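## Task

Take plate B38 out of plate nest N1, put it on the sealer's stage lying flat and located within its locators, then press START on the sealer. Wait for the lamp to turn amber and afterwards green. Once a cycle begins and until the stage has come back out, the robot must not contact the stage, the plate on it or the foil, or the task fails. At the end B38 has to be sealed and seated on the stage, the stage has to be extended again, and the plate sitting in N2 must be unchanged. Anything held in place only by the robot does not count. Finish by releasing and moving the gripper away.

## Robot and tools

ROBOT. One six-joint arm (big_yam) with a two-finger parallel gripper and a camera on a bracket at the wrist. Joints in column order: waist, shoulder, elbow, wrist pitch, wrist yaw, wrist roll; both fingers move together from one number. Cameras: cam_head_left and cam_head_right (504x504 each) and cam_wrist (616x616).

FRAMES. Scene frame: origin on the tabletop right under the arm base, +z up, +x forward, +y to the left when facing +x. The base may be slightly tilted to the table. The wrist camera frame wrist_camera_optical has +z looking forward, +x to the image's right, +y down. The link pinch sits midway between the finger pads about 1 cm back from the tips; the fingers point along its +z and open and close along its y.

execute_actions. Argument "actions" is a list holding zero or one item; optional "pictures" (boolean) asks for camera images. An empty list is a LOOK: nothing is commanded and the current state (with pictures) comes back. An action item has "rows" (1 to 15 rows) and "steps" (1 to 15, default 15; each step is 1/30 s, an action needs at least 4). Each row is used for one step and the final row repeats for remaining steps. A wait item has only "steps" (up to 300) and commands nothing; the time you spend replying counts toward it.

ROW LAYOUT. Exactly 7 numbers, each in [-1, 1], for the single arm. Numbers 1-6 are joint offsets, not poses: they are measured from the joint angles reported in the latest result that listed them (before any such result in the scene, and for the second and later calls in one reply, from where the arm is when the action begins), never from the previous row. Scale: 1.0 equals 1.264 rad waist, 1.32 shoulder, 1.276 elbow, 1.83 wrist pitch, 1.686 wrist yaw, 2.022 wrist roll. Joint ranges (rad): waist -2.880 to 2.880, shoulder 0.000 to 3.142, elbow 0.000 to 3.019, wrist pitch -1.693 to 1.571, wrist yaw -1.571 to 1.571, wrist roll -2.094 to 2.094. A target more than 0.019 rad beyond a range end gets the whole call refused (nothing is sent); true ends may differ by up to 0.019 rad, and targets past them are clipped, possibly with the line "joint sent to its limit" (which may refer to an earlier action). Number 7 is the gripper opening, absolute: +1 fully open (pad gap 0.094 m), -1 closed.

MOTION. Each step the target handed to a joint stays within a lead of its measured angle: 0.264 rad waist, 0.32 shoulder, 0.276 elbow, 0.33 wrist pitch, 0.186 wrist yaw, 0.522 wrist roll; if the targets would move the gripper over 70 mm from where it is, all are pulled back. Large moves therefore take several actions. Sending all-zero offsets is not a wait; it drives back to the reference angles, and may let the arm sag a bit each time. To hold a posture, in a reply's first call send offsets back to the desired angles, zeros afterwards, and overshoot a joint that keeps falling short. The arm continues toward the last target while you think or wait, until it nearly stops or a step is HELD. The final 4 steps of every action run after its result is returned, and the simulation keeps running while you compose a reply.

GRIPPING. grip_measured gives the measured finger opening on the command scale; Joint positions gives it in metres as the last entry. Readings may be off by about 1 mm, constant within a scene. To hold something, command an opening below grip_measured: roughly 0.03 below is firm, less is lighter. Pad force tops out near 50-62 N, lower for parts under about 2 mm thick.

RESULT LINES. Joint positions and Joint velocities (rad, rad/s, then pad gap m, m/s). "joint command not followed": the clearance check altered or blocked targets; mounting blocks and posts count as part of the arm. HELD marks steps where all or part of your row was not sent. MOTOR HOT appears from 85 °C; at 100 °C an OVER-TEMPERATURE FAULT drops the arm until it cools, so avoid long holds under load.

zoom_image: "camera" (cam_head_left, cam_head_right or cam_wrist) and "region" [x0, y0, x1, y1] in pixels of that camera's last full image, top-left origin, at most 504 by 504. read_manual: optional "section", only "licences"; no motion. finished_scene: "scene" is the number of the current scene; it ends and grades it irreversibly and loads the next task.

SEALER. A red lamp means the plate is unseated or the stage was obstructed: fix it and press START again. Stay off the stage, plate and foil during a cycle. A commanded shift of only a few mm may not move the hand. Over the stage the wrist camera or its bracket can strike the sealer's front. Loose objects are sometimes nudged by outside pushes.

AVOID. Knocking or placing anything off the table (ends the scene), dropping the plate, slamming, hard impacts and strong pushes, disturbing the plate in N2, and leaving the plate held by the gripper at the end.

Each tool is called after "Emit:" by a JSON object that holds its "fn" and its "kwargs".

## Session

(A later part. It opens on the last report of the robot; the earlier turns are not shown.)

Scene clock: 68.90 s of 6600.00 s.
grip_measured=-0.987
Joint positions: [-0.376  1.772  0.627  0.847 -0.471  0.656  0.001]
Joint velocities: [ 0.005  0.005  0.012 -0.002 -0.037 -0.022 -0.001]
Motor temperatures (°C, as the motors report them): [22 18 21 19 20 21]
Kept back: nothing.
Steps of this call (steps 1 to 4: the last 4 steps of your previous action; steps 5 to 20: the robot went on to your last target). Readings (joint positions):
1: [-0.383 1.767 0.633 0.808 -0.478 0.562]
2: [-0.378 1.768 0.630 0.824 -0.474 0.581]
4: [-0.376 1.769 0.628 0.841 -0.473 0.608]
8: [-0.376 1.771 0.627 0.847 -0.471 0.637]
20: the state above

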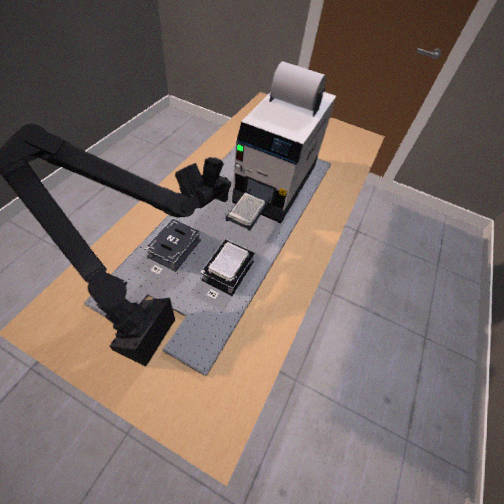

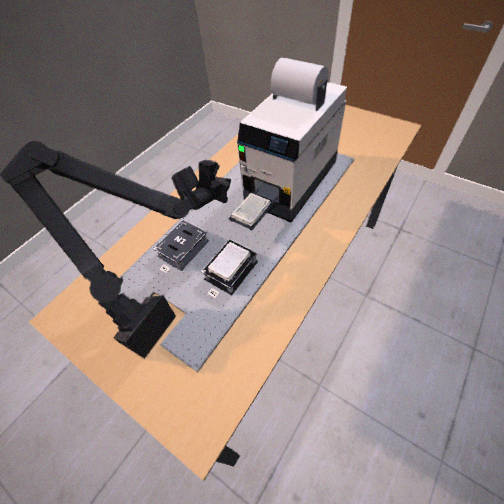

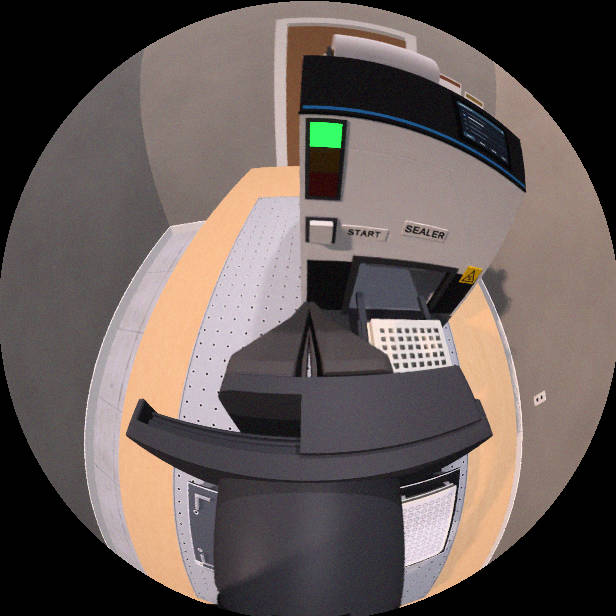

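Emit:
{"fn": "zoom_image", "kwargs": {"camera": "cam_head_right", "region": [220, 180, 290, 240]}}

Emit:
{"fn": "zoom_image", "kwargs": {"camera": "cam_head_left", "region": [215, 180, 285, 240]}}

Emit:
{"fn": "zoom_image", "kwargs": {"camera": "cam_wrist", "region": [330, 270, 470, 390]}}

Emit:
{"fn": "zoom_image", "kwargs": {"camera": "cam_wrist", "region": [260, 100, 420, 330]}}

Region (220, 180, 290, 240) of cam_head_right's 504x504 image, scaled by 7.200, with more detail than that image has; it fills the top 432 rows of this view, and the rest is white.

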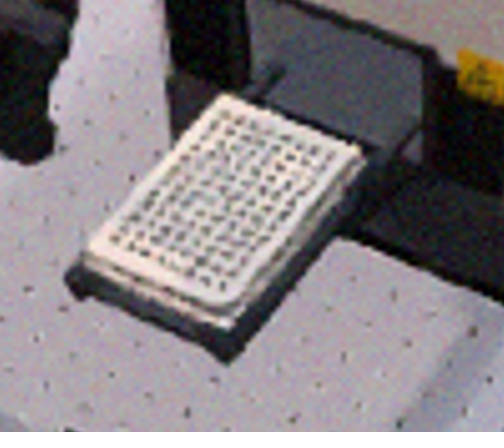

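Region (215, 180, 285, 240) of cam_head_left's 504x504 image, scaled by 7.200, with more detail than that image has; it fills the top 432 rows of this view, and the rest is white.

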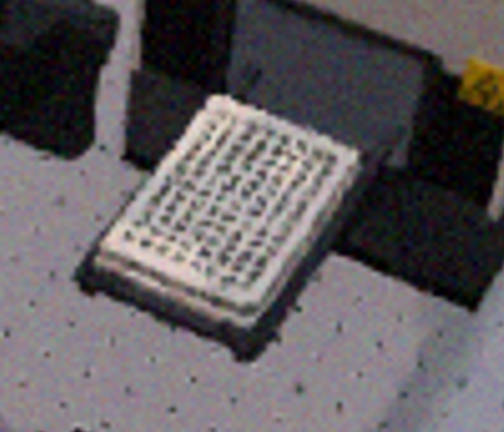

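Region (330, 270, 470, 390) of cam_wrist's 616x616 image, scaled by 3.600, with more detail than that image has; it fills the top 432 rows of this view, and the rest is white.

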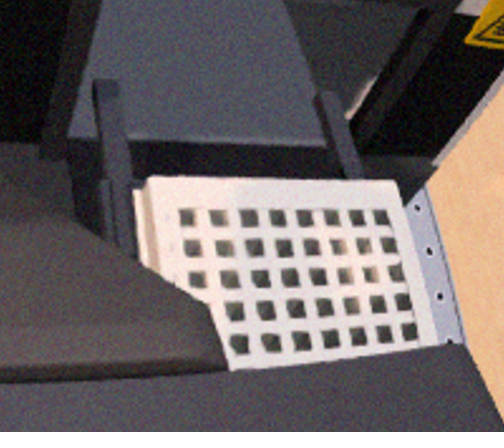

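Region (260, 100, 420, 330) of cam_wrist's 616x616 image, scaled by 2.191, with more detail than that image has; it fills the left 351 columns of this view, and the rest is white.

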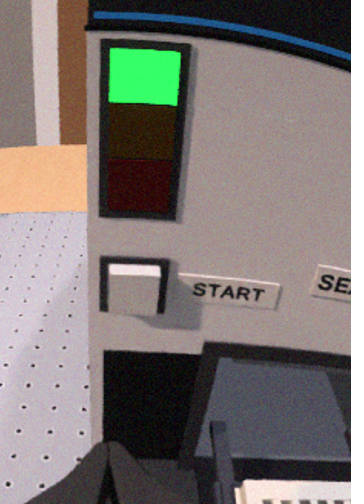

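Emit:
{"fn": "execute_actions", "kwargs": {"actions": [{"rows": [[0.010,0.007,0.020,-0.004,0.002,-0.004,-1],[0.013,0.011,0.029,-0.008,0.002,-0.005,-1],[0.014,0.013,0.035,-0.013,0.0023,-0.0055,-1],[0.0145,0.016,0.043,-0.019,0.0025,-0.006,-1],[0.015,0.020,0.053,-0.026,0.0027,-0.0063,-1],[0.0155,0.024,0.064,-0.0335,0.003,-0.0066,-1],[0.016,0.028,0.075,-0.0415,0.0032,-0.007,-1],[0.0163,0.032,0.086,-0.049,0.0035,-0.0074,-1],[0.0167,0.035,0.096,-0.056,0.0037,-0.0077,-1],[0.017,0.038,0.104,-0.062,0.0039,-0.008,-1],[0.0172,0.0405,0.111,-0.0663,0.0041,-0.0082,-1],[0.0173,0.042,0.1147,-0.069,0.0042,-0.0083,-1],[0.0174,0.0424,0.116,-0.070,0.0042,-0.0084,-1]], "steps": 15}]}}

Emit:
{"fn": "execute_actions", "kwargs": {"actions": [{"steps": 16}], "pictures": true}}

Emit:
{"fn": "zoom_image", "kwargs": {"camera": "cam_wrist", "region": [250, 180, 400, 330]}}

Scene clock: 70.93 s of 6600.00 s.
grip_measured=-0.987
Joint positions: [-0.376  1.804  0.72   0.755 -0.466  0.652  0.001]
Joint velocities: [-0.015  0.142  0.398 -0.266 -0.022 -0.007  0.   ]
Motor temperatures (°C, as the motors report them): [22 18 21 19 20 21]
Steps of this call (steps 1 to 15: the robot went on to your last target; steps 16 to 50: nothing new was sent; steps 51 to 61: the first 11 steps of this action). Readings (joint positions):
51: [-0.376 1.772 0.627 0.847 -0.470 0.657]
52: [-0.376 1.772 0.628 0.846 -0.470 0.657]
54: [-0.376 1.773 0.633 0.836 -0.470 0.656]
58: [-0.376 1.788 0.675 0.792 -0.468 0.653]
61: the state above

Scene clock: 71.47 s of 6600.00 s.
grip_measured=-0.987
Joint positions: [-0.376  1.814  0.75   0.729 -0.466  0.649  0.001]
Joint velocities: [-0.015 -0.034 -0.002  0.002  0.007 -0.007  0.   ]
Motor temperatures (°C, as the motors report them): [22 18 21 19 20 21]
Kept back: nothing.
Steps of this call (steps 1 to 4: the last 4 steps of your previous action; steps 5 to 16: the robot went on to your last target). Readings (joint positions):
1: [-0.376 1.809 0.732 0.746 -0.466 0.651]
2: [-0.376 1.812 0.740 0.739 -0.466 0.651]
4: [-0.376 1.813 0.749 0.733 -0.466 0.650]
8: [-0.376 1.814 0.750 0.729 -0.466 0.649]
16: the state above

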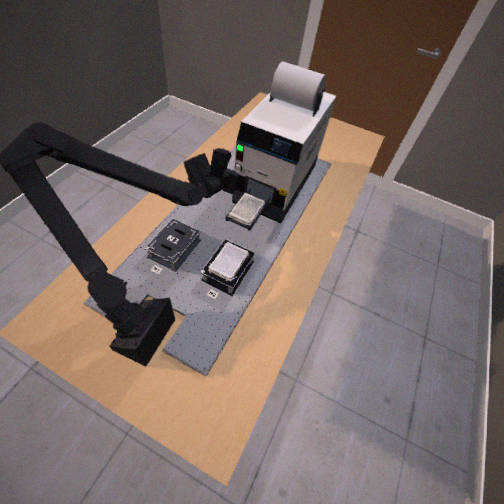

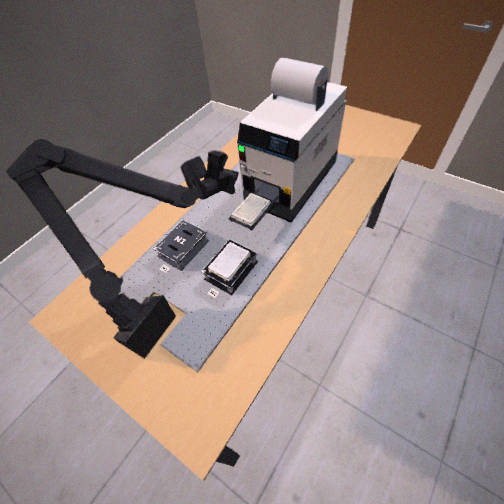

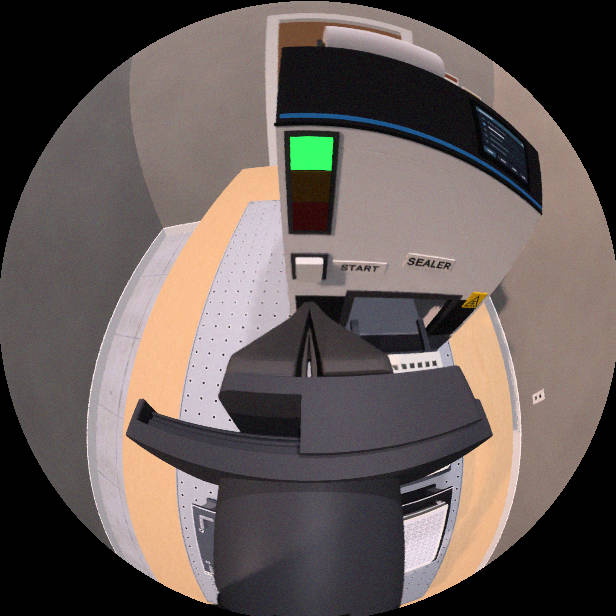

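Region (250, 180, 400, 330) of cam_wrist's 616x616 image, scaled by 3.360, with more detail than that image has.

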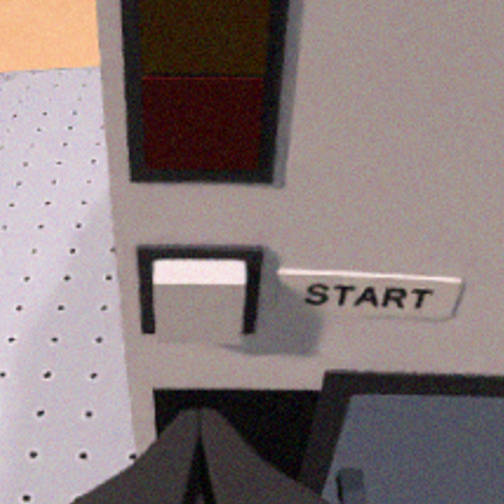

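Emit:
{"fn": "execute_actions", "kwargs": {"actions": [{"rows": [[0.012,0.008,0.018,-0.004,0.001,0.004,-1],[0.018,0.013,0.024,-0.0058,0.002,0.005,-1],[0.0205,0.017,0.0285,-0.0064,0.003,0.0056,-1],[0.0228,0.0215,0.034,-0.007,0.0044,0.006,-1],[0.0254,0.027,0.040,-0.0078,0.006,0.0066,-1],[0.0283,0.0327,0.047,-0.0086,0.0077,0.0072,-1],[0.0314,0.0387,0.054,-0.0095,0.0094,0.0078,-1],[0.0343,0.0445,0.061,-0.0103,0.0111,0.0084,-1],[0.0369,0.0498,0.067,-0.0111,0.0127,0.0089,-1],[0.0392,0.0543,0.0725,-0.0117,0.014,0.0094,-1],[0.0409,0.0577,0.0765,-0.0122,0.015,0.0097,-1],[0.0419,0.0598,0.079,-0.0125,0.0156,0.0099,-1],[0.0423,0.0605,0.0799,-0.0126,0.0158,0.010,-1]], "steps": 15}]}}

Emit:
{"fn": "execute_actions", "kwargs": {"actions": [{"steps": 14}], "pictures": true}}

Emit:
{"fn": "zoom_image", "kwargs": {"camera": "cam_wrist", "region": [250, 180, 400, 330]}}

Scene clock: 72.90 s of 6600.00 s.
grip_measured=-0.987
Joint positions: [-0.354  1.864  0.805  0.719 -0.444  0.655  0.001]
Joint velocities: [ 0.112  0.23   0.222 -0.046  0.022 -0.007  0.001]
Motor temperatures (°C, as the motors report them): [22 18 21 19 20 21]
Steps of this call (steps 1 to 15: the robot went on to your last target; steps 16 to 32: nothing new was sent; steps 33 to 43: the first 11 steps of this action). Readings (joint positions):
33: [-0.376 1.814 0.750 0.729 -0.466 0.649]
34: [-0.376 1.814 0.750 0.729 -0.465 0.649]
36: [-0.375 1.815 0.751 0.728 -0.462 0.650]
40: [-0.367 1.838 0.776 0.723 -0.451 0.652]
43: the state above

Scene clock: 73.37 s of 6600.00 s.
grip_measured=-0.987
Joint positions: [-0.342  1.882  0.821  0.715 -0.441  0.659  0.001]
Joint velocities: [-0.015  0.015  0.022  0.007 -0.095  0.007  0.001]
Motor temperatures (°C, as the motors report them): [22 18 21 19 20 21]
Kept back: nothing.
Steps of this call (steps 1 to 4: the last 4 steps of your previous action; steps 5 to 14: the robot went on to your last target). Readings (joint positions):
1: [-0.351 1.871 0.812 0.718 -0.442 0.656]
2: [-0.347 1.876 0.817 0.717 -0.442 0.656]
4: [-0.343 1.881 0.821 0.716 -0.442 0.658]
8: [-0.342 1.882 0.821 0.715 -0.441 0.659]
14: the state above

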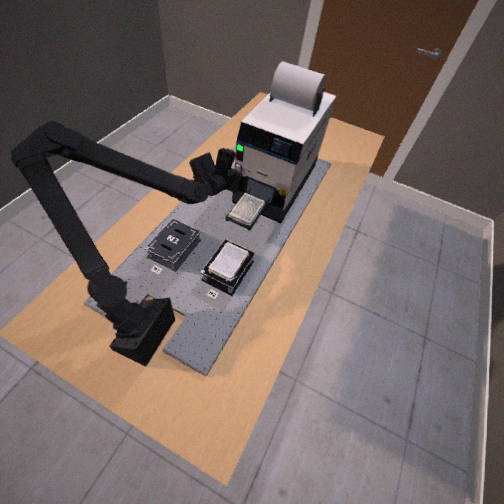

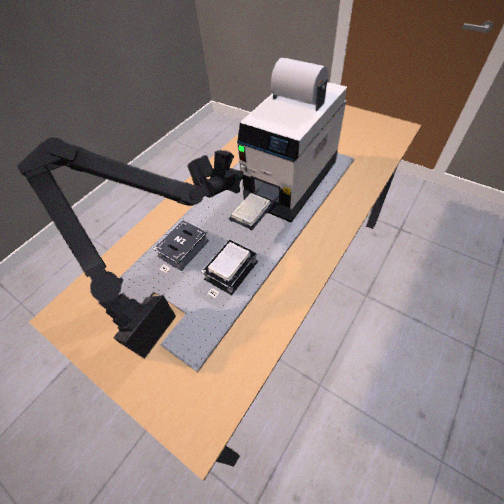

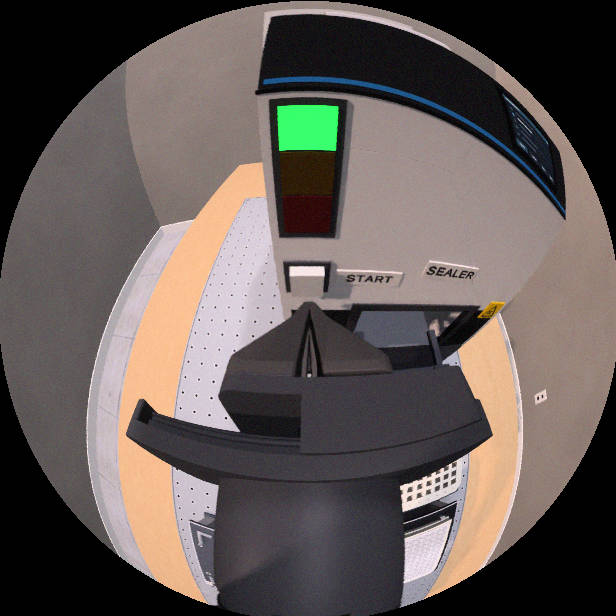

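Region (250, 180, 400, 330) of cam_wrist's 616x616 image, scaled by 3.360, with more detail than that image has.

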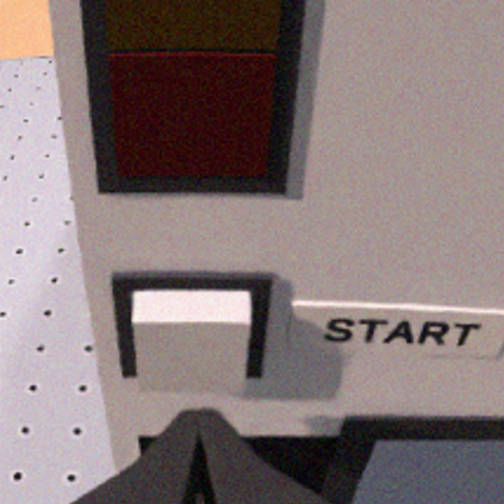

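Emit:
{"fn": "execute_actions", "kwargs": {"actions": [{"rows": [[0.008,0.007,0.022,-0.004,0,0,-1],[0.008,0.009,0.027,-0.006,0,0,-1],[0.008,0.0095,0.0305,-0.0075,0,0,-1],[0.008,0.010,0.034,-0.009,0,0,-1],[0.008,0.0105,0.0375,-0.0106,0,0,-1],[0.009,0.011,0.041,-0.0122,0.0005,0,-1],[0.010,0.0114,0.0447,-0.0137,0.001,0,-1],[0.011,0.013,0.0476,-0.0145,0.0013,0,-1],[0.012,0.0145,0.0505,-0.0153,0.0016,0,-1],[0.013,0.016,0.0533,-0.0161,0.0019,0,-1],[0.014,0.0176,0.0562,-0.017,0.0022,0,-1],[0.015,0.0191,0.059,-0.0178,0.0025,0,-1],[0.016,0.0207,0.0619,-0.0186,0.0028,0,-1],[0.0165,0.0222,0.0648,-0.0194,0.0031,0,-1],[0.017,0.0237,0.0676,-0.0202,0.0034,0,-1]], "steps": 15}]}}

Emit:
{"fn": "execute_actions", "kwargs": {"actions": [{"steps": 14}], "pictures": true}}

Scene clock: 75.10 s of 6600.00 s.
grip_measured=-0.987
Joint positions: [-0.342  1.886  0.839  0.691 -0.442  0.659  0.001]
Joint velocities: [-0.005  0.063  0.046 -0.071  0.066 -0.022 -0.   ]
Motor temperatures (°C, as the motors report them): [22 18 21 19 20 21]
Steps of this call (steps 1 to 30: the robot went on to your last target; steps 31 to 41: nothing new was sent; steps 42 to 52: the first 11 steps of this action). Readings (joint positions):
42: [-0.342 1.882 0.821 0.715 -0.441 0.659]
43: [-0.342 1.882 0.821 0.715 -0.441 0.659]
45: [-0.342 1.882 0.823 0.712 -0.441 0.659]
49: [-0.342 1.882 0.834 0.698 -0.442 0.659]
52: the state above

Scene clock: 75.57 s of 6600.00 s.
grip_measured=-0.987
Joint positions: [-0.34   1.901  0.853  0.681 -0.442  0.659  0.001]
Joint velocities: [ 0.005  0.005 -0.002  0.002 -0.037  0.022  0.001]
Motor temperatures (°C, as the motors report them): [22 18 21 19 20 21]
Kept back: nothing.
Steps of this call (steps 1 to 4: the last 4 steps of your previous action; steps 5 to 14: the robot went on to your last target). Readings (joint positions):
1: [-0.342 1.889 0.842 0.689 -0.442 0.659]
2: [-0.341 1.892 0.845 0.688 -0.442 0.659]
4: [-0.340 1.897 0.851 0.684 -0.442 0.659]
8: [-0.340 1.901 0.853 0.681 -0.442 0.659]
14: the state above

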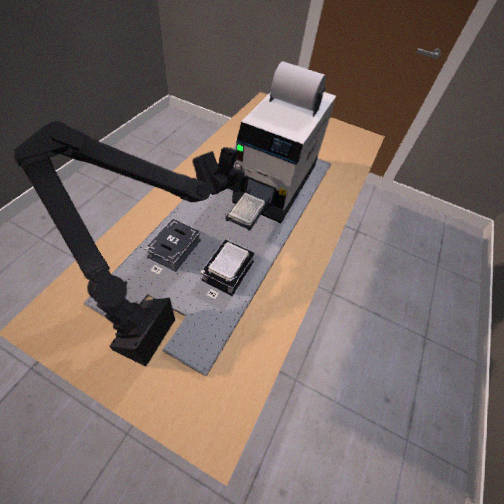

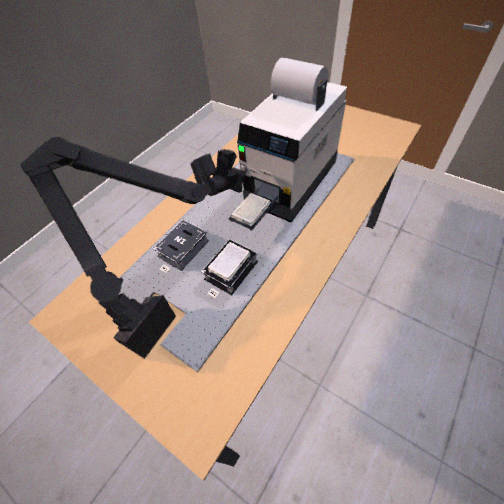

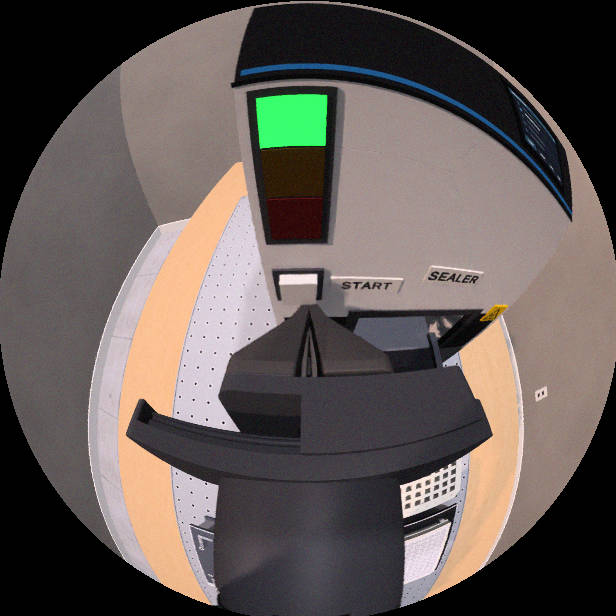

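Emit:
{"fn": "zoom_image", "kwargs": {"camera": "cam_wrist", "region": [250, 230, 370, 350]}}

Emit:
{"fn": "zoom_image", "kwargs": {"camera": "cam_head_right", "region": [200, 135, 280, 205]}}

Region (250, 230, 370, 350) of cam_wrist's 616x616 image, scaled by 4.200, with more detail than that image has.

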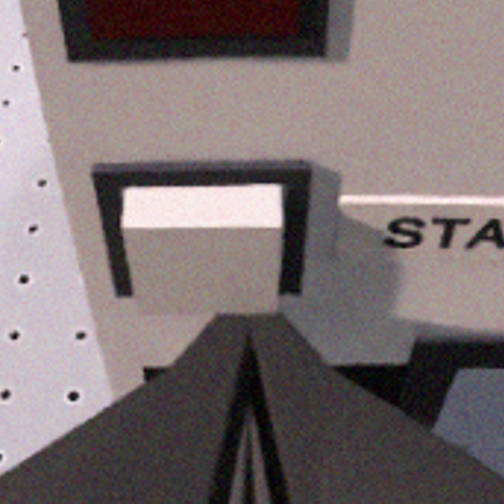

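Region (200, 135, 280, 205) of cam_head_right's 504x504 image, scaled by 6.300, with more detail than that image has; it fills the top 441 rows of this view, and the rest is white.

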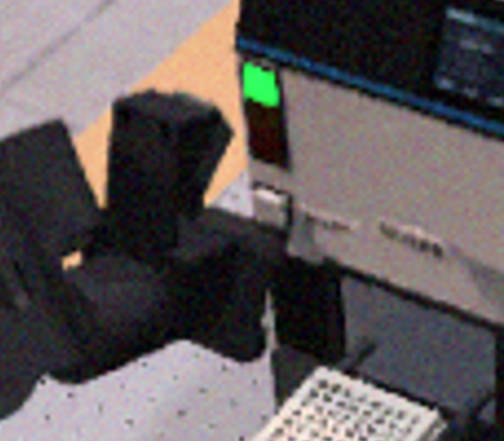

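Emit:
{"fn": "execute_actions", "kwargs": {"actions": [{"rows": [[0.004,0.0,0.005,0.002,0,0,-1],[0.0,-0.004,-0.006,0.006,0,0,-1],[0,-0.007,-0.013,0.008,0,0,-1],[0,-0.011,-0.021,0.009,0,-0.002,-1],[-0.002,-0.015,-0.029,0.010,0,-0.004,-1],[-0.004,-0.019,-0.035,0.011,-0.001,-0.005,-1],[-0.006,-0.0227,-0.0385,0.012,-0.002,-0.0055,-1],[-0.009,-0.0265,-0.0392,0.0128,-0.0035,-0.006,-1],[-0.012,-0.0305,-0.0392,0.0135,-0.005,-0.0065,-1],[-0.0155,-0.0345,-0.0392,0.0142,-0.0066,-0.007,-1],[-0.0185,-0.0383,-0.0392,0.0149,-0.008,-0.0074,-1],[-0.021,-0.0415,-0.0392,0.0155,-0.0092,-0.0077,-1],[-0.0228,-0.0438,-0.0392,0.0159,-0.0101,-0.0079,-1],[-0.0238,-0.0451,-0.0392,0.0161,-0.0106,-0.008,-1],[-0.0241,-0.0455,-0.0392,0.0161,-0.0107,-0.008,-1]], "steps": 15}]}}

Emit:
{"fn": "execute_actions", "kwargs": {"actions": [{"steps": 14}], "pictures": true}}

Emit:
{"fn": "zoom_image", "kwargs": {"camera": "cam_wrist", "region": [250, 230, 370, 350]}}

Emit:
{"fn": "zoom_image", "kwargs": {"camera": "cam_head_right", "region": [200, 135, 280, 205]}}

Scene clock: 77.07 s of 6600.00 s.
grip_measured=-0.987
Joint positions: [-0.341  1.876  0.803  0.687 -0.451  0.657  0.001]
Joint velocities: [-0.015 -0.112 -0.022  0.022 -0.095 -0.007 -0.001]
Motor temperatures (°C, as the motors report them): [22 18 21 19 20 21]
Steps of this call (steps 1 to 30: the robot went on to your last target; steps 31 to 34: nothing new was sent; steps 35 to 45: the first 11 steps of this action). Readings (joint positions):
35: [-0.340 1.901 0.853 0.681 -0.443 0.659]
36: [-0.340 1.901 0.852 0.681 -0.443 0.659]
38: [-0.340 1.900 0.846 0.682 -0.443 0.659]
42: [-0.340 1.888 0.815 0.686 -0.444 0.659]
45: the state above

Scene clock: 77.53 s of 6600.00 s.
grip_measured=-0.987
Joint positions: [-0.358  1.843  0.803  0.697 -0.457  0.653  0.001]
Joint velocities: [ 0.005 -0.024  0.002 -0.002 -0.066 -0.007 -0.001]
Motor temperatures (°C, as the motors report them): [22 18 21 19 20 21]
Kept back: nothing.
Steps of this call (steps 1 to 4: the last 4 steps of your previous action; steps 5 to 14: the robot went on to your last target). Readings (joint positions):
1: [-0.342 1.872 0.803 0.688 -0.453 0.656]
2: [-0.343 1.867 0.803 0.689 -0.455 0.656]
4: [-0.348 1.856 0.803 0.693 -0.457 0.655]
8: [-0.357 1.843 0.803 0.697 -0.457 0.653]
14: the state above

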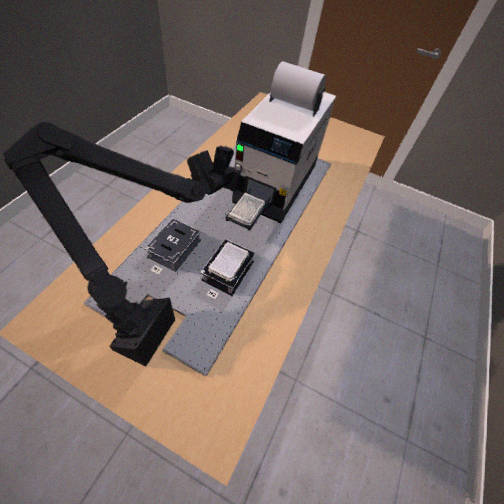

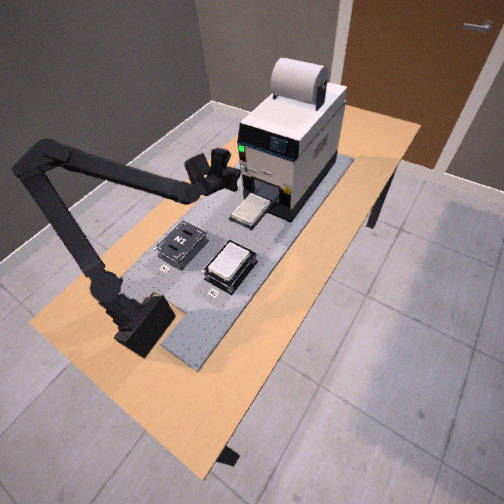

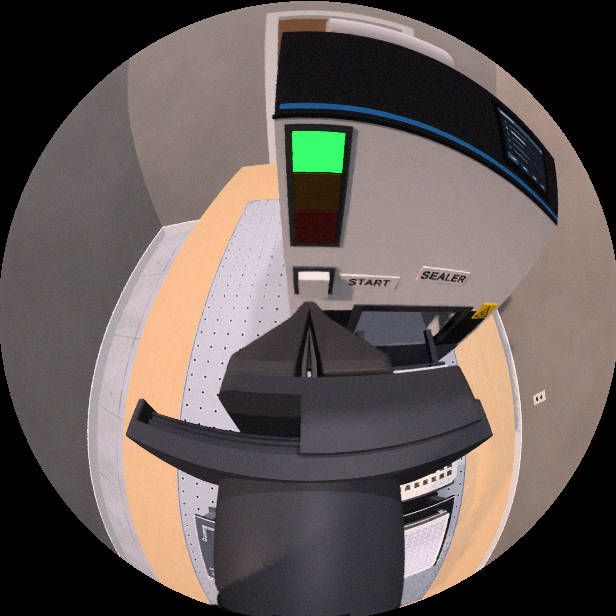

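Region (250, 230, 370, 350) of cam_wrist's 616x616 image, scaled by 4.200, with more detail than that image has.

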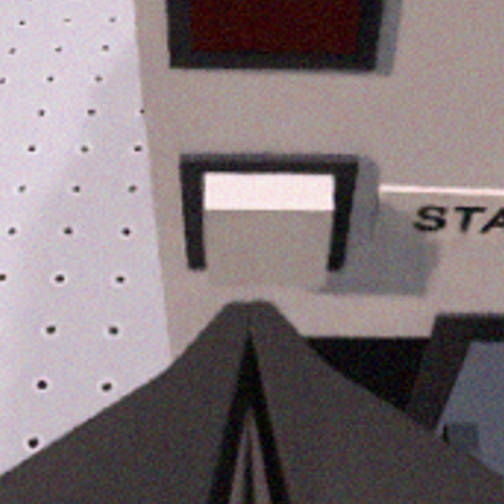

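Region (200, 135, 280, 205) of cam_head_right's 504x504 image, scaled by 6.300, with more detail than that image has; it fills the top 441 rows of this view, and the rest is white.

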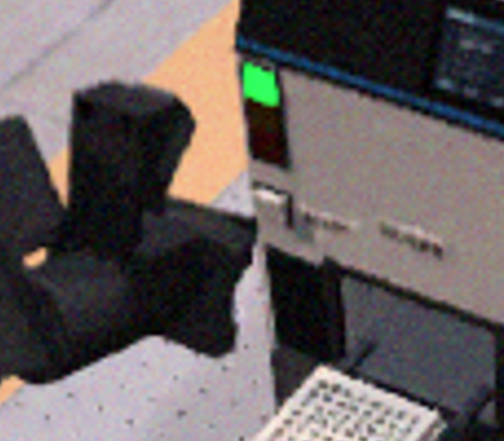

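Emit:
{"fn": "execute_actions", "kwargs": {"actions": [{"rows": [[0.006,0.005,0.018,-0.003,0.0005,0,-1],[0.010,0.009,0.0245,-0.005,0.001,0,-1],[0.012,0.0108,0.0274,-0.0056,0.0012,0,-1],[0.012,0.0127,0.0302,-0.0063,0.0013,0,-1],[0.012,0.0145,0.033,-0.0069,0.0015,0,-1],[0.012,0.0164,0.0359,-0.0076,0.0016,0,-1],[0.012,0.0182,0.0387,-0.0082,0.0018,0,-1],[0.012,0.020,0.0416,-0.0089,0.0019,0,-1],[0.012,0.0219,0.0444,-0.0095,0.0021,0,-1],[0.012,0.0237,0.0473,-0.0102,0.0022,0,-1],[0.012,0.0255,0.0501,-0.0108,0.0024,0,-1],[0.012,0.0274,0.053,-0.0115,0.0025,0,-1],[0.012,0.0292,0.0558,-0.0121,0.0027,0,-1],[0.012,0.0311,0.0587,-0.0128,0.0028,0,-1],[0.012,0.0329,0.0615,-0.0134,0.003,0,-1]], "steps": 15}]}}

Emit:
{"fn": "execute_actions", "kwargs": {"actions": [{"steps": 14}], "pictures": true}}

Emit:
{"fn": "zoom_image", "kwargs": {"camera": "cam_wrist", "region": [250, 230, 370, 350]}}

Scene clock: 78.53 s of 6600.00 s.
grip_measured=-0.987
Joint positions: [-0.358  1.854  0.826  0.69  -0.456  0.653  0.001]
Joint velocities: [ 0.015  0.054  0.129 -0.027 -0.007  0.007  0.   ]
Motor temperatures (°C, as the motors report them): [22 18 21 19 20 21]
Steps of this call (steps 1 to 19: the robot went on to your last target; steps 20 to 30: the first 11 steps of this action). Readings (joint positions):
20: [-0.358 1.843 0.803 0.697 -0.457 0.653]
21: [-0.358 1.843 0.803 0.697 -0.457 0.653]
23: [-0.358 1.843 0.803 0.697 -0.457 0.653]
27: [-0.358 1.847 0.813 0.693 -0.457 0.653]
30: the state above

Scene clock: 79.00 s of 6600.00 s.
grip_measured=-0.987
Joint positions: [-0.358  1.867  0.838  0.683 -0.456  0.653  0.001]
Joint velocities: [-0.005 -0.005 -0.022 -0.007  0.022  0.007  0.   ]
Motor temperatures (°C, as the motors report them): [22 18 21 19 20 21]
Kept back: nothing.
Steps of this call (steps 1 to 4: the last 4 steps of your previous action; steps 5 to 14: the robot went on to your last target). Readings (joint positions):
1: [-0.358 1.857 0.831 0.689 -0.456 0.653]
2: [-0.358 1.859 0.834 0.688 -0.456 0.653]
4: [-0.358 1.862 0.837 0.686 -0.456 0.653]
8: [-0.358 1.866 0.838 0.683 -0.456 0.653]
14: the state above

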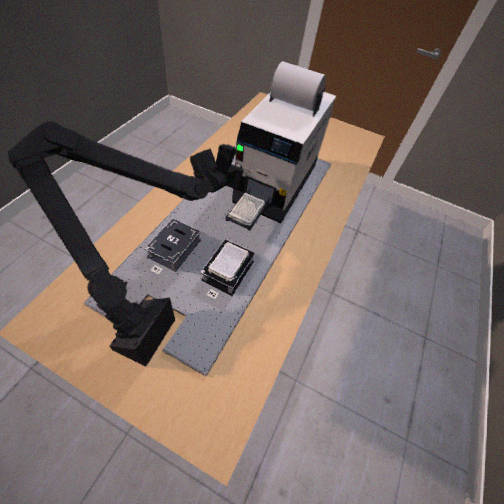

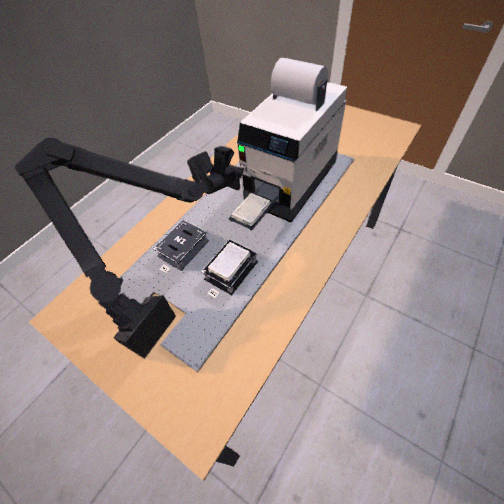

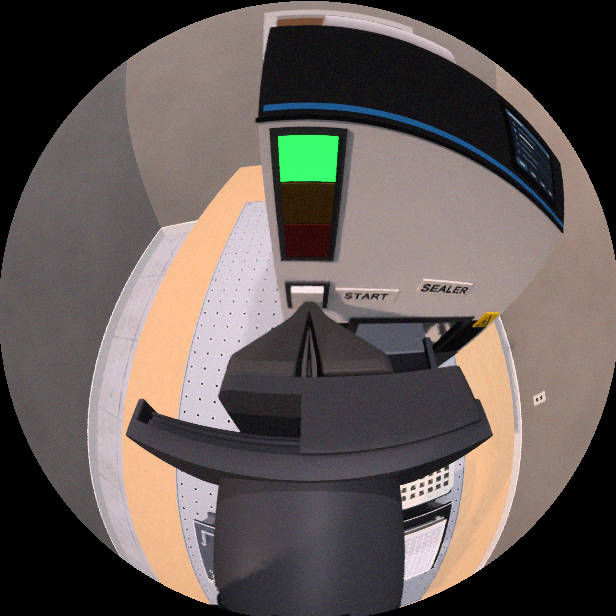

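Region (250, 230, 370, 350) of cam_wrist's 616x616 image, scaled by 4.200, with more detail than that image has.

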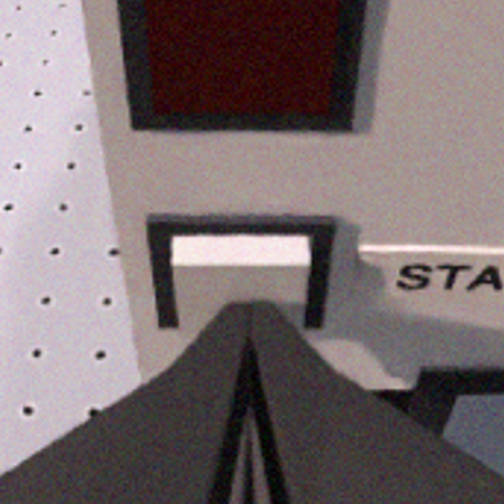

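Emit:
{"fn": "execute_actions", "kwargs": {"actions": [{"rows": [[0.012,0.0147,0.034,-0.005,0.002,0,-1],[0.012,0.015,0.037,-0.0052,0.002,0,-1],[0.012,0.0154,0.040,-0.0054,0.002,0,-1],[0.012,0.0158,0.043,-0.0056,0.002,0,-1],[0.012,0.0162,0.046,-0.0058,0.002,0,-1],[0.013,0.0166,0.049,-0.006,0.002,0,-1],[0.013,0.017,0.052,-0.006,0.002,0,-1],[0.013,0.0174,0.055,-0.006,0.002,0,-1],[0.014,0.0178,0.058,-0.006,0.002,0,-1],[0.014,0.0182,0.061,-0.006,0.002,0,-1],[0.014,0.0185,0.063,-0.006,0.002,0,-1]], "steps": 15}]}}

Emit:
{"fn": "execute_actions", "kwargs": {"actions": [{"steps": 8}], "pictures": true}}

Scene clock: 79.73 s of 6600.00 s.
grip_measured=-0.987
Joint positions: [-0.358  1.874  0.853  0.675 -0.461  0.653  0.001]
Joint velocities: [-0.005  0.015 -0.022  0.007  0.037 -0.007 -0.   ]
Motor temperatures (°C, as the motors report them): [22 18 21 19 20 21]
Steps of this call (steps 1 to 11: the robot went on to your last target; steps 12 to 22: the first 11 steps of this action). Readings (joint positions):
12: [-0.358 1.867 0.838 0.683 -0.456 0.653]
13: [-0.358 1.867 0.839 0.683 -0.456 0.653]
15: [-0.358 1.868 0.840 0.681 -0.456 0.653]
19: [-0.358 1.872 0.848 0.677 -0.458 0.653]
22: the state above

Scene clock: 80.00 s of 6600.00 s.
grip_measured=-0.987
Joint positions: [-0.358  1.874  0.853  0.675 -0.461  0.653  0.001]
Joint velocities: [-0.015 -0.015 -0.027 -0.007 -0.007 -0.007 -0.001]
Motor temperatures (°C, as the motors report them): [22 18 21 19 20 21]
Kept back: nothing.
Steps of this call (steps 1 to 4: the last 4 steps of your previous action; steps 5 to 8: the robot went on to your last target). Readings (joint positions):
1: [-0.358 1.874 0.853 0.675 -0.461 0.653]
2: [-0.358 1.874 0.853 0.675 -0.461 0.653]
4: [-0.358 1.874 0.853 0.675 -0.461 0.653]
8: the state above

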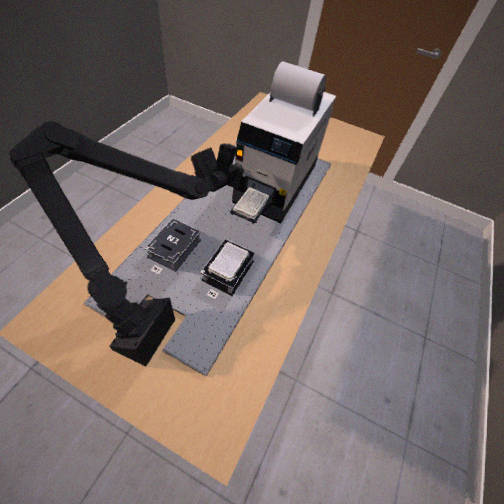

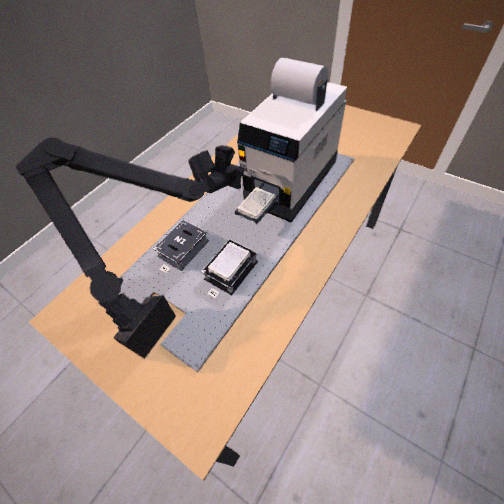

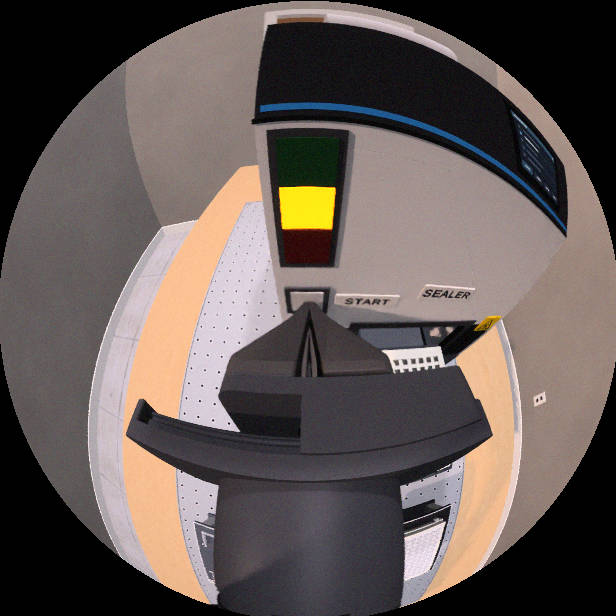

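Emit:
{"fn": "execute_actions", "kwargs": {"actions": [{"rows": [[0.006,0.0,0.03,0,0,0,-1],[0,-0.006,0.0,0.002,0,0,-1],[0,-0.014,-0.014,0.006,0,0,-1],[0,-0.026,-0.030,0.010,0,0,-1],[0,-0.042,-0.050,0.014,0,0,-1],[0,-0.061,-0.072,0.019,0,0,-1],[0,-0.082,-0.096,0.024,0,0,-1],[0,-0.103,-0.120,0.029,0,0,-1],[0,-0.124,-0.143,0.034,0,0,-1],[0,-0.143,-0.164,0.038,0,0,-1],[0,-0.160,-0.182,0.042,0,0,-1],[0,-0.173,-0.196,0.045,0,0,-1],[0,-0.183,-0.205,0.047,0,0,-1],[0,-0.188,-0.210,0.048,0,0,-1],[0,-0.190,-0.212,0.048,0,0,-1]], "steps": 15}]}}

Emit:
{"fn": "execute_actions", "kwargs": {"actions": [{"steps": 60}], "pictures": true}}

Scene clock: 80.60 s of 6600.00 s.
grip_measured=-0.987
Joint positions: [-0.358  1.725  0.663  0.717 -0.462  0.653  0.001]
Joint velocities: [-0.024 -0.884 -0.823  0.232 -0.022 -0.051 -0.   ]
Motor temperatures (°C, as the motors report them): [22 18 21 19 20 21]
Steps of this call (steps 1 to 7: the robot went on to your last target; steps 8 to 18: the first 11 steps of this action). Readings (joint positions):
8: [-0.358 1.874 0.853 0.675 -0.462 0.653]
9: [-0.358 1.874 0.852 0.675 -0.462 0.653]
11: [-0.358 1.868 0.841 0.675 -0.462 0.653]
15: [-0.358 1.810 0.756 0.694 -0.462 0.653]
18: the state above

Scene clock: 82.60 s of 6600.00 s.
grip_measured=-0.987
Joint positions: [-0.358  1.611  0.585  0.753 -0.462  0.653  0.001]
Joint velocities: [-0.005 -0.015  0.002 -0.002 -0.051  0.051 -0.   ]
Motor temperatures (°C, as the motors report them): [22 18 21 19 20 21]
Kept back: nothing.
Steps of this call (steps 1 to 4: the last 4 steps of your previous action; steps 5 to 30: the robot went on to your last target; steps 31 to 60: nothing new was sent). Readings (joint positions):
1: [-0.358 1.695 0.636 0.725 -0.462 0.653]
2: [-0.358 1.668 0.615 0.732 -0.462 0.653]
4: [-0.358 1.628 0.590 0.742 -0.462 0.653]
8: [-0.358 1.610 0.585 0.753 -0.462 0.653]
60: the state above
The arm was judged still, so your last target was given up. Only a new action makes it travel on or press farther. Fingers that are still opening or closing keep moving.

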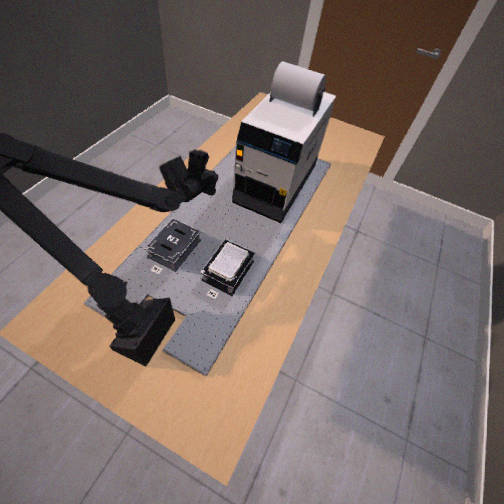

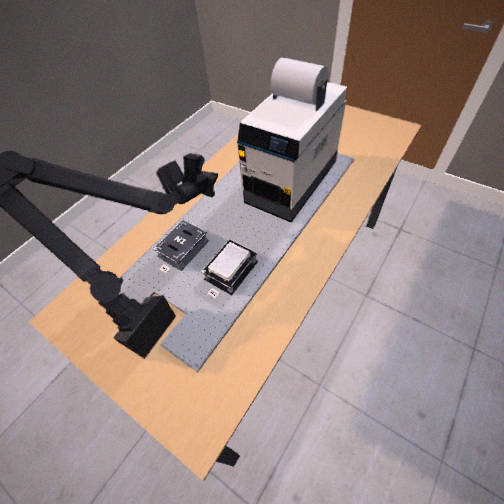

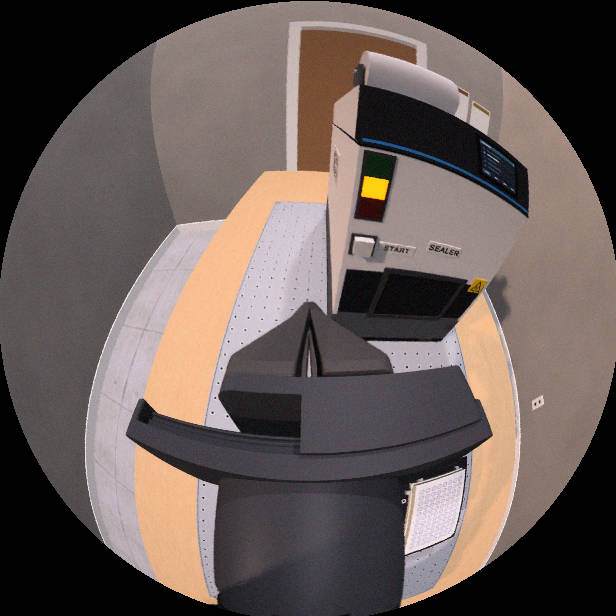

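The stage is inside and the lamp is amber. Waiting.

Emit:
{"fn": "execute_actions", "kwargs": {"actions": [{"steps": 120}], "pictures": true}}

Scene clock: 86.60 s of 6600.00 s.
grip_measured=-0.987
Joint positions: [-0.358  1.611  0.585  0.753 -0.462  0.653  0.001]
Joint velocities: [ 0.005 -0.005 -0.007 -0.002 -0.022 -0.051 -0.001]
Motor temperatures (°C, as the motors report them): [22 18 21 19 20 21]
Kept back: nothing.
Steps of this call (steps 1 to 120: nothing new was sent). Readings (joint positions):
1: [-0.358 1.611 0.585 0.753 -0.462 0.653]
2: [-0.358 1.611 0.585 0.753 -0.462 0.653]
4: [-0.358 1.611 0.585 0.753 -0.462 0.653]
8: [-0.358 1.611 0.585 0.753 -0.462 0.653]
120: the state above

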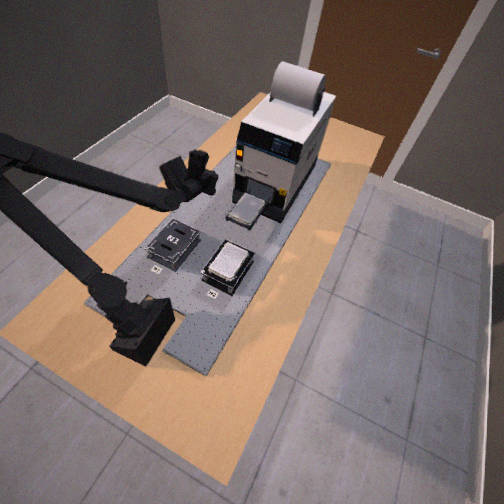

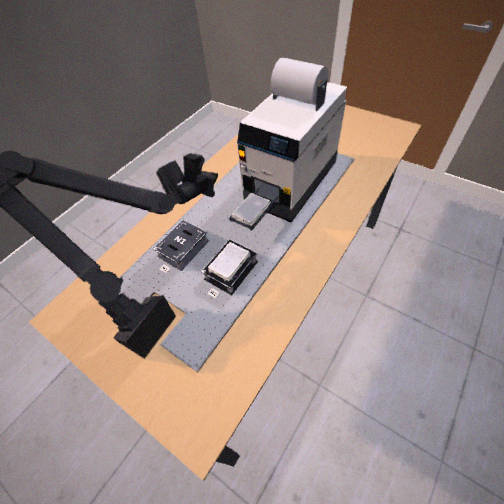

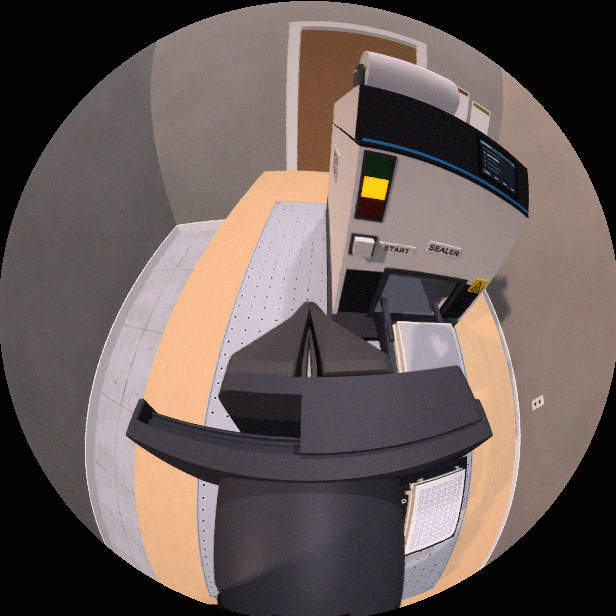

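Emit:
{"fn": "execute_actions", "kwargs": {"actions": [{"steps": 30}], "pictures": true}}

Scene clock: 87.60 s of 6600.00 s.
grip_measured=-0.987
Joint positions: [-0.358  1.611  0.585  0.753 -0.462  0.653  0.001]
Joint velocities: [-0.015  0.005 -0.002 -0.002 -0.051 -0.066  0.   ]
Motor temperatures (°C, as the motors report them): [22 18 21 19 20 21]
Kept back: nothing.
Steps of this call (steps 1 to 30: nothing new was sent). Readings (joint positions):
1: [-0.358 1.611 0.585 0.753 -0.462 0.653]
2: [-0.358 1.611 0.585 0.753 -0.462 0.653]
4: [-0.358 1.611 0.585 0.753 -0.462 0.653]
8: [-0.358 1.611 0.585 0.753 -0.462 0.653]
30: the state above

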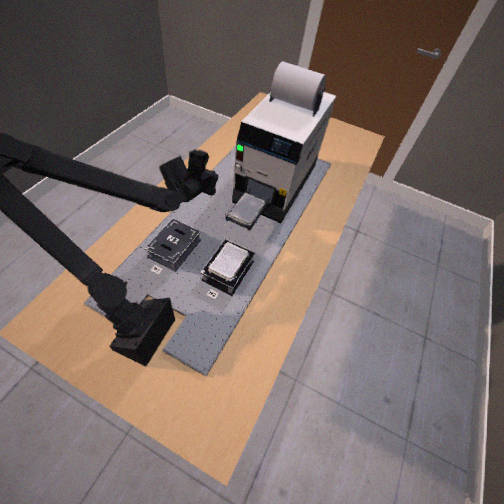

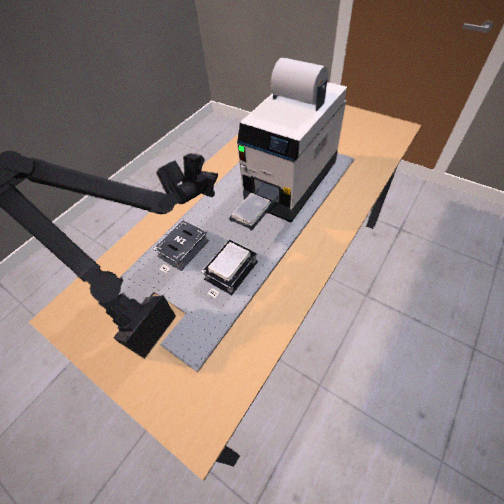

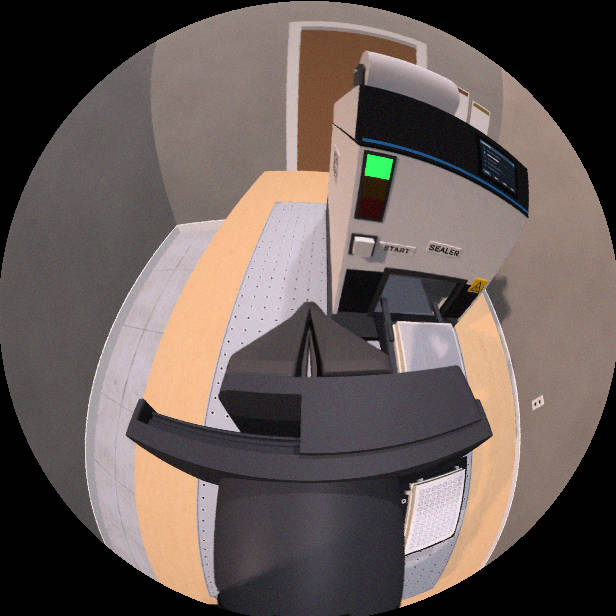

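Emit:
{"fn": "finished_scene", "kwargs": {"scene": 1}}

The scene is finished: the task was done.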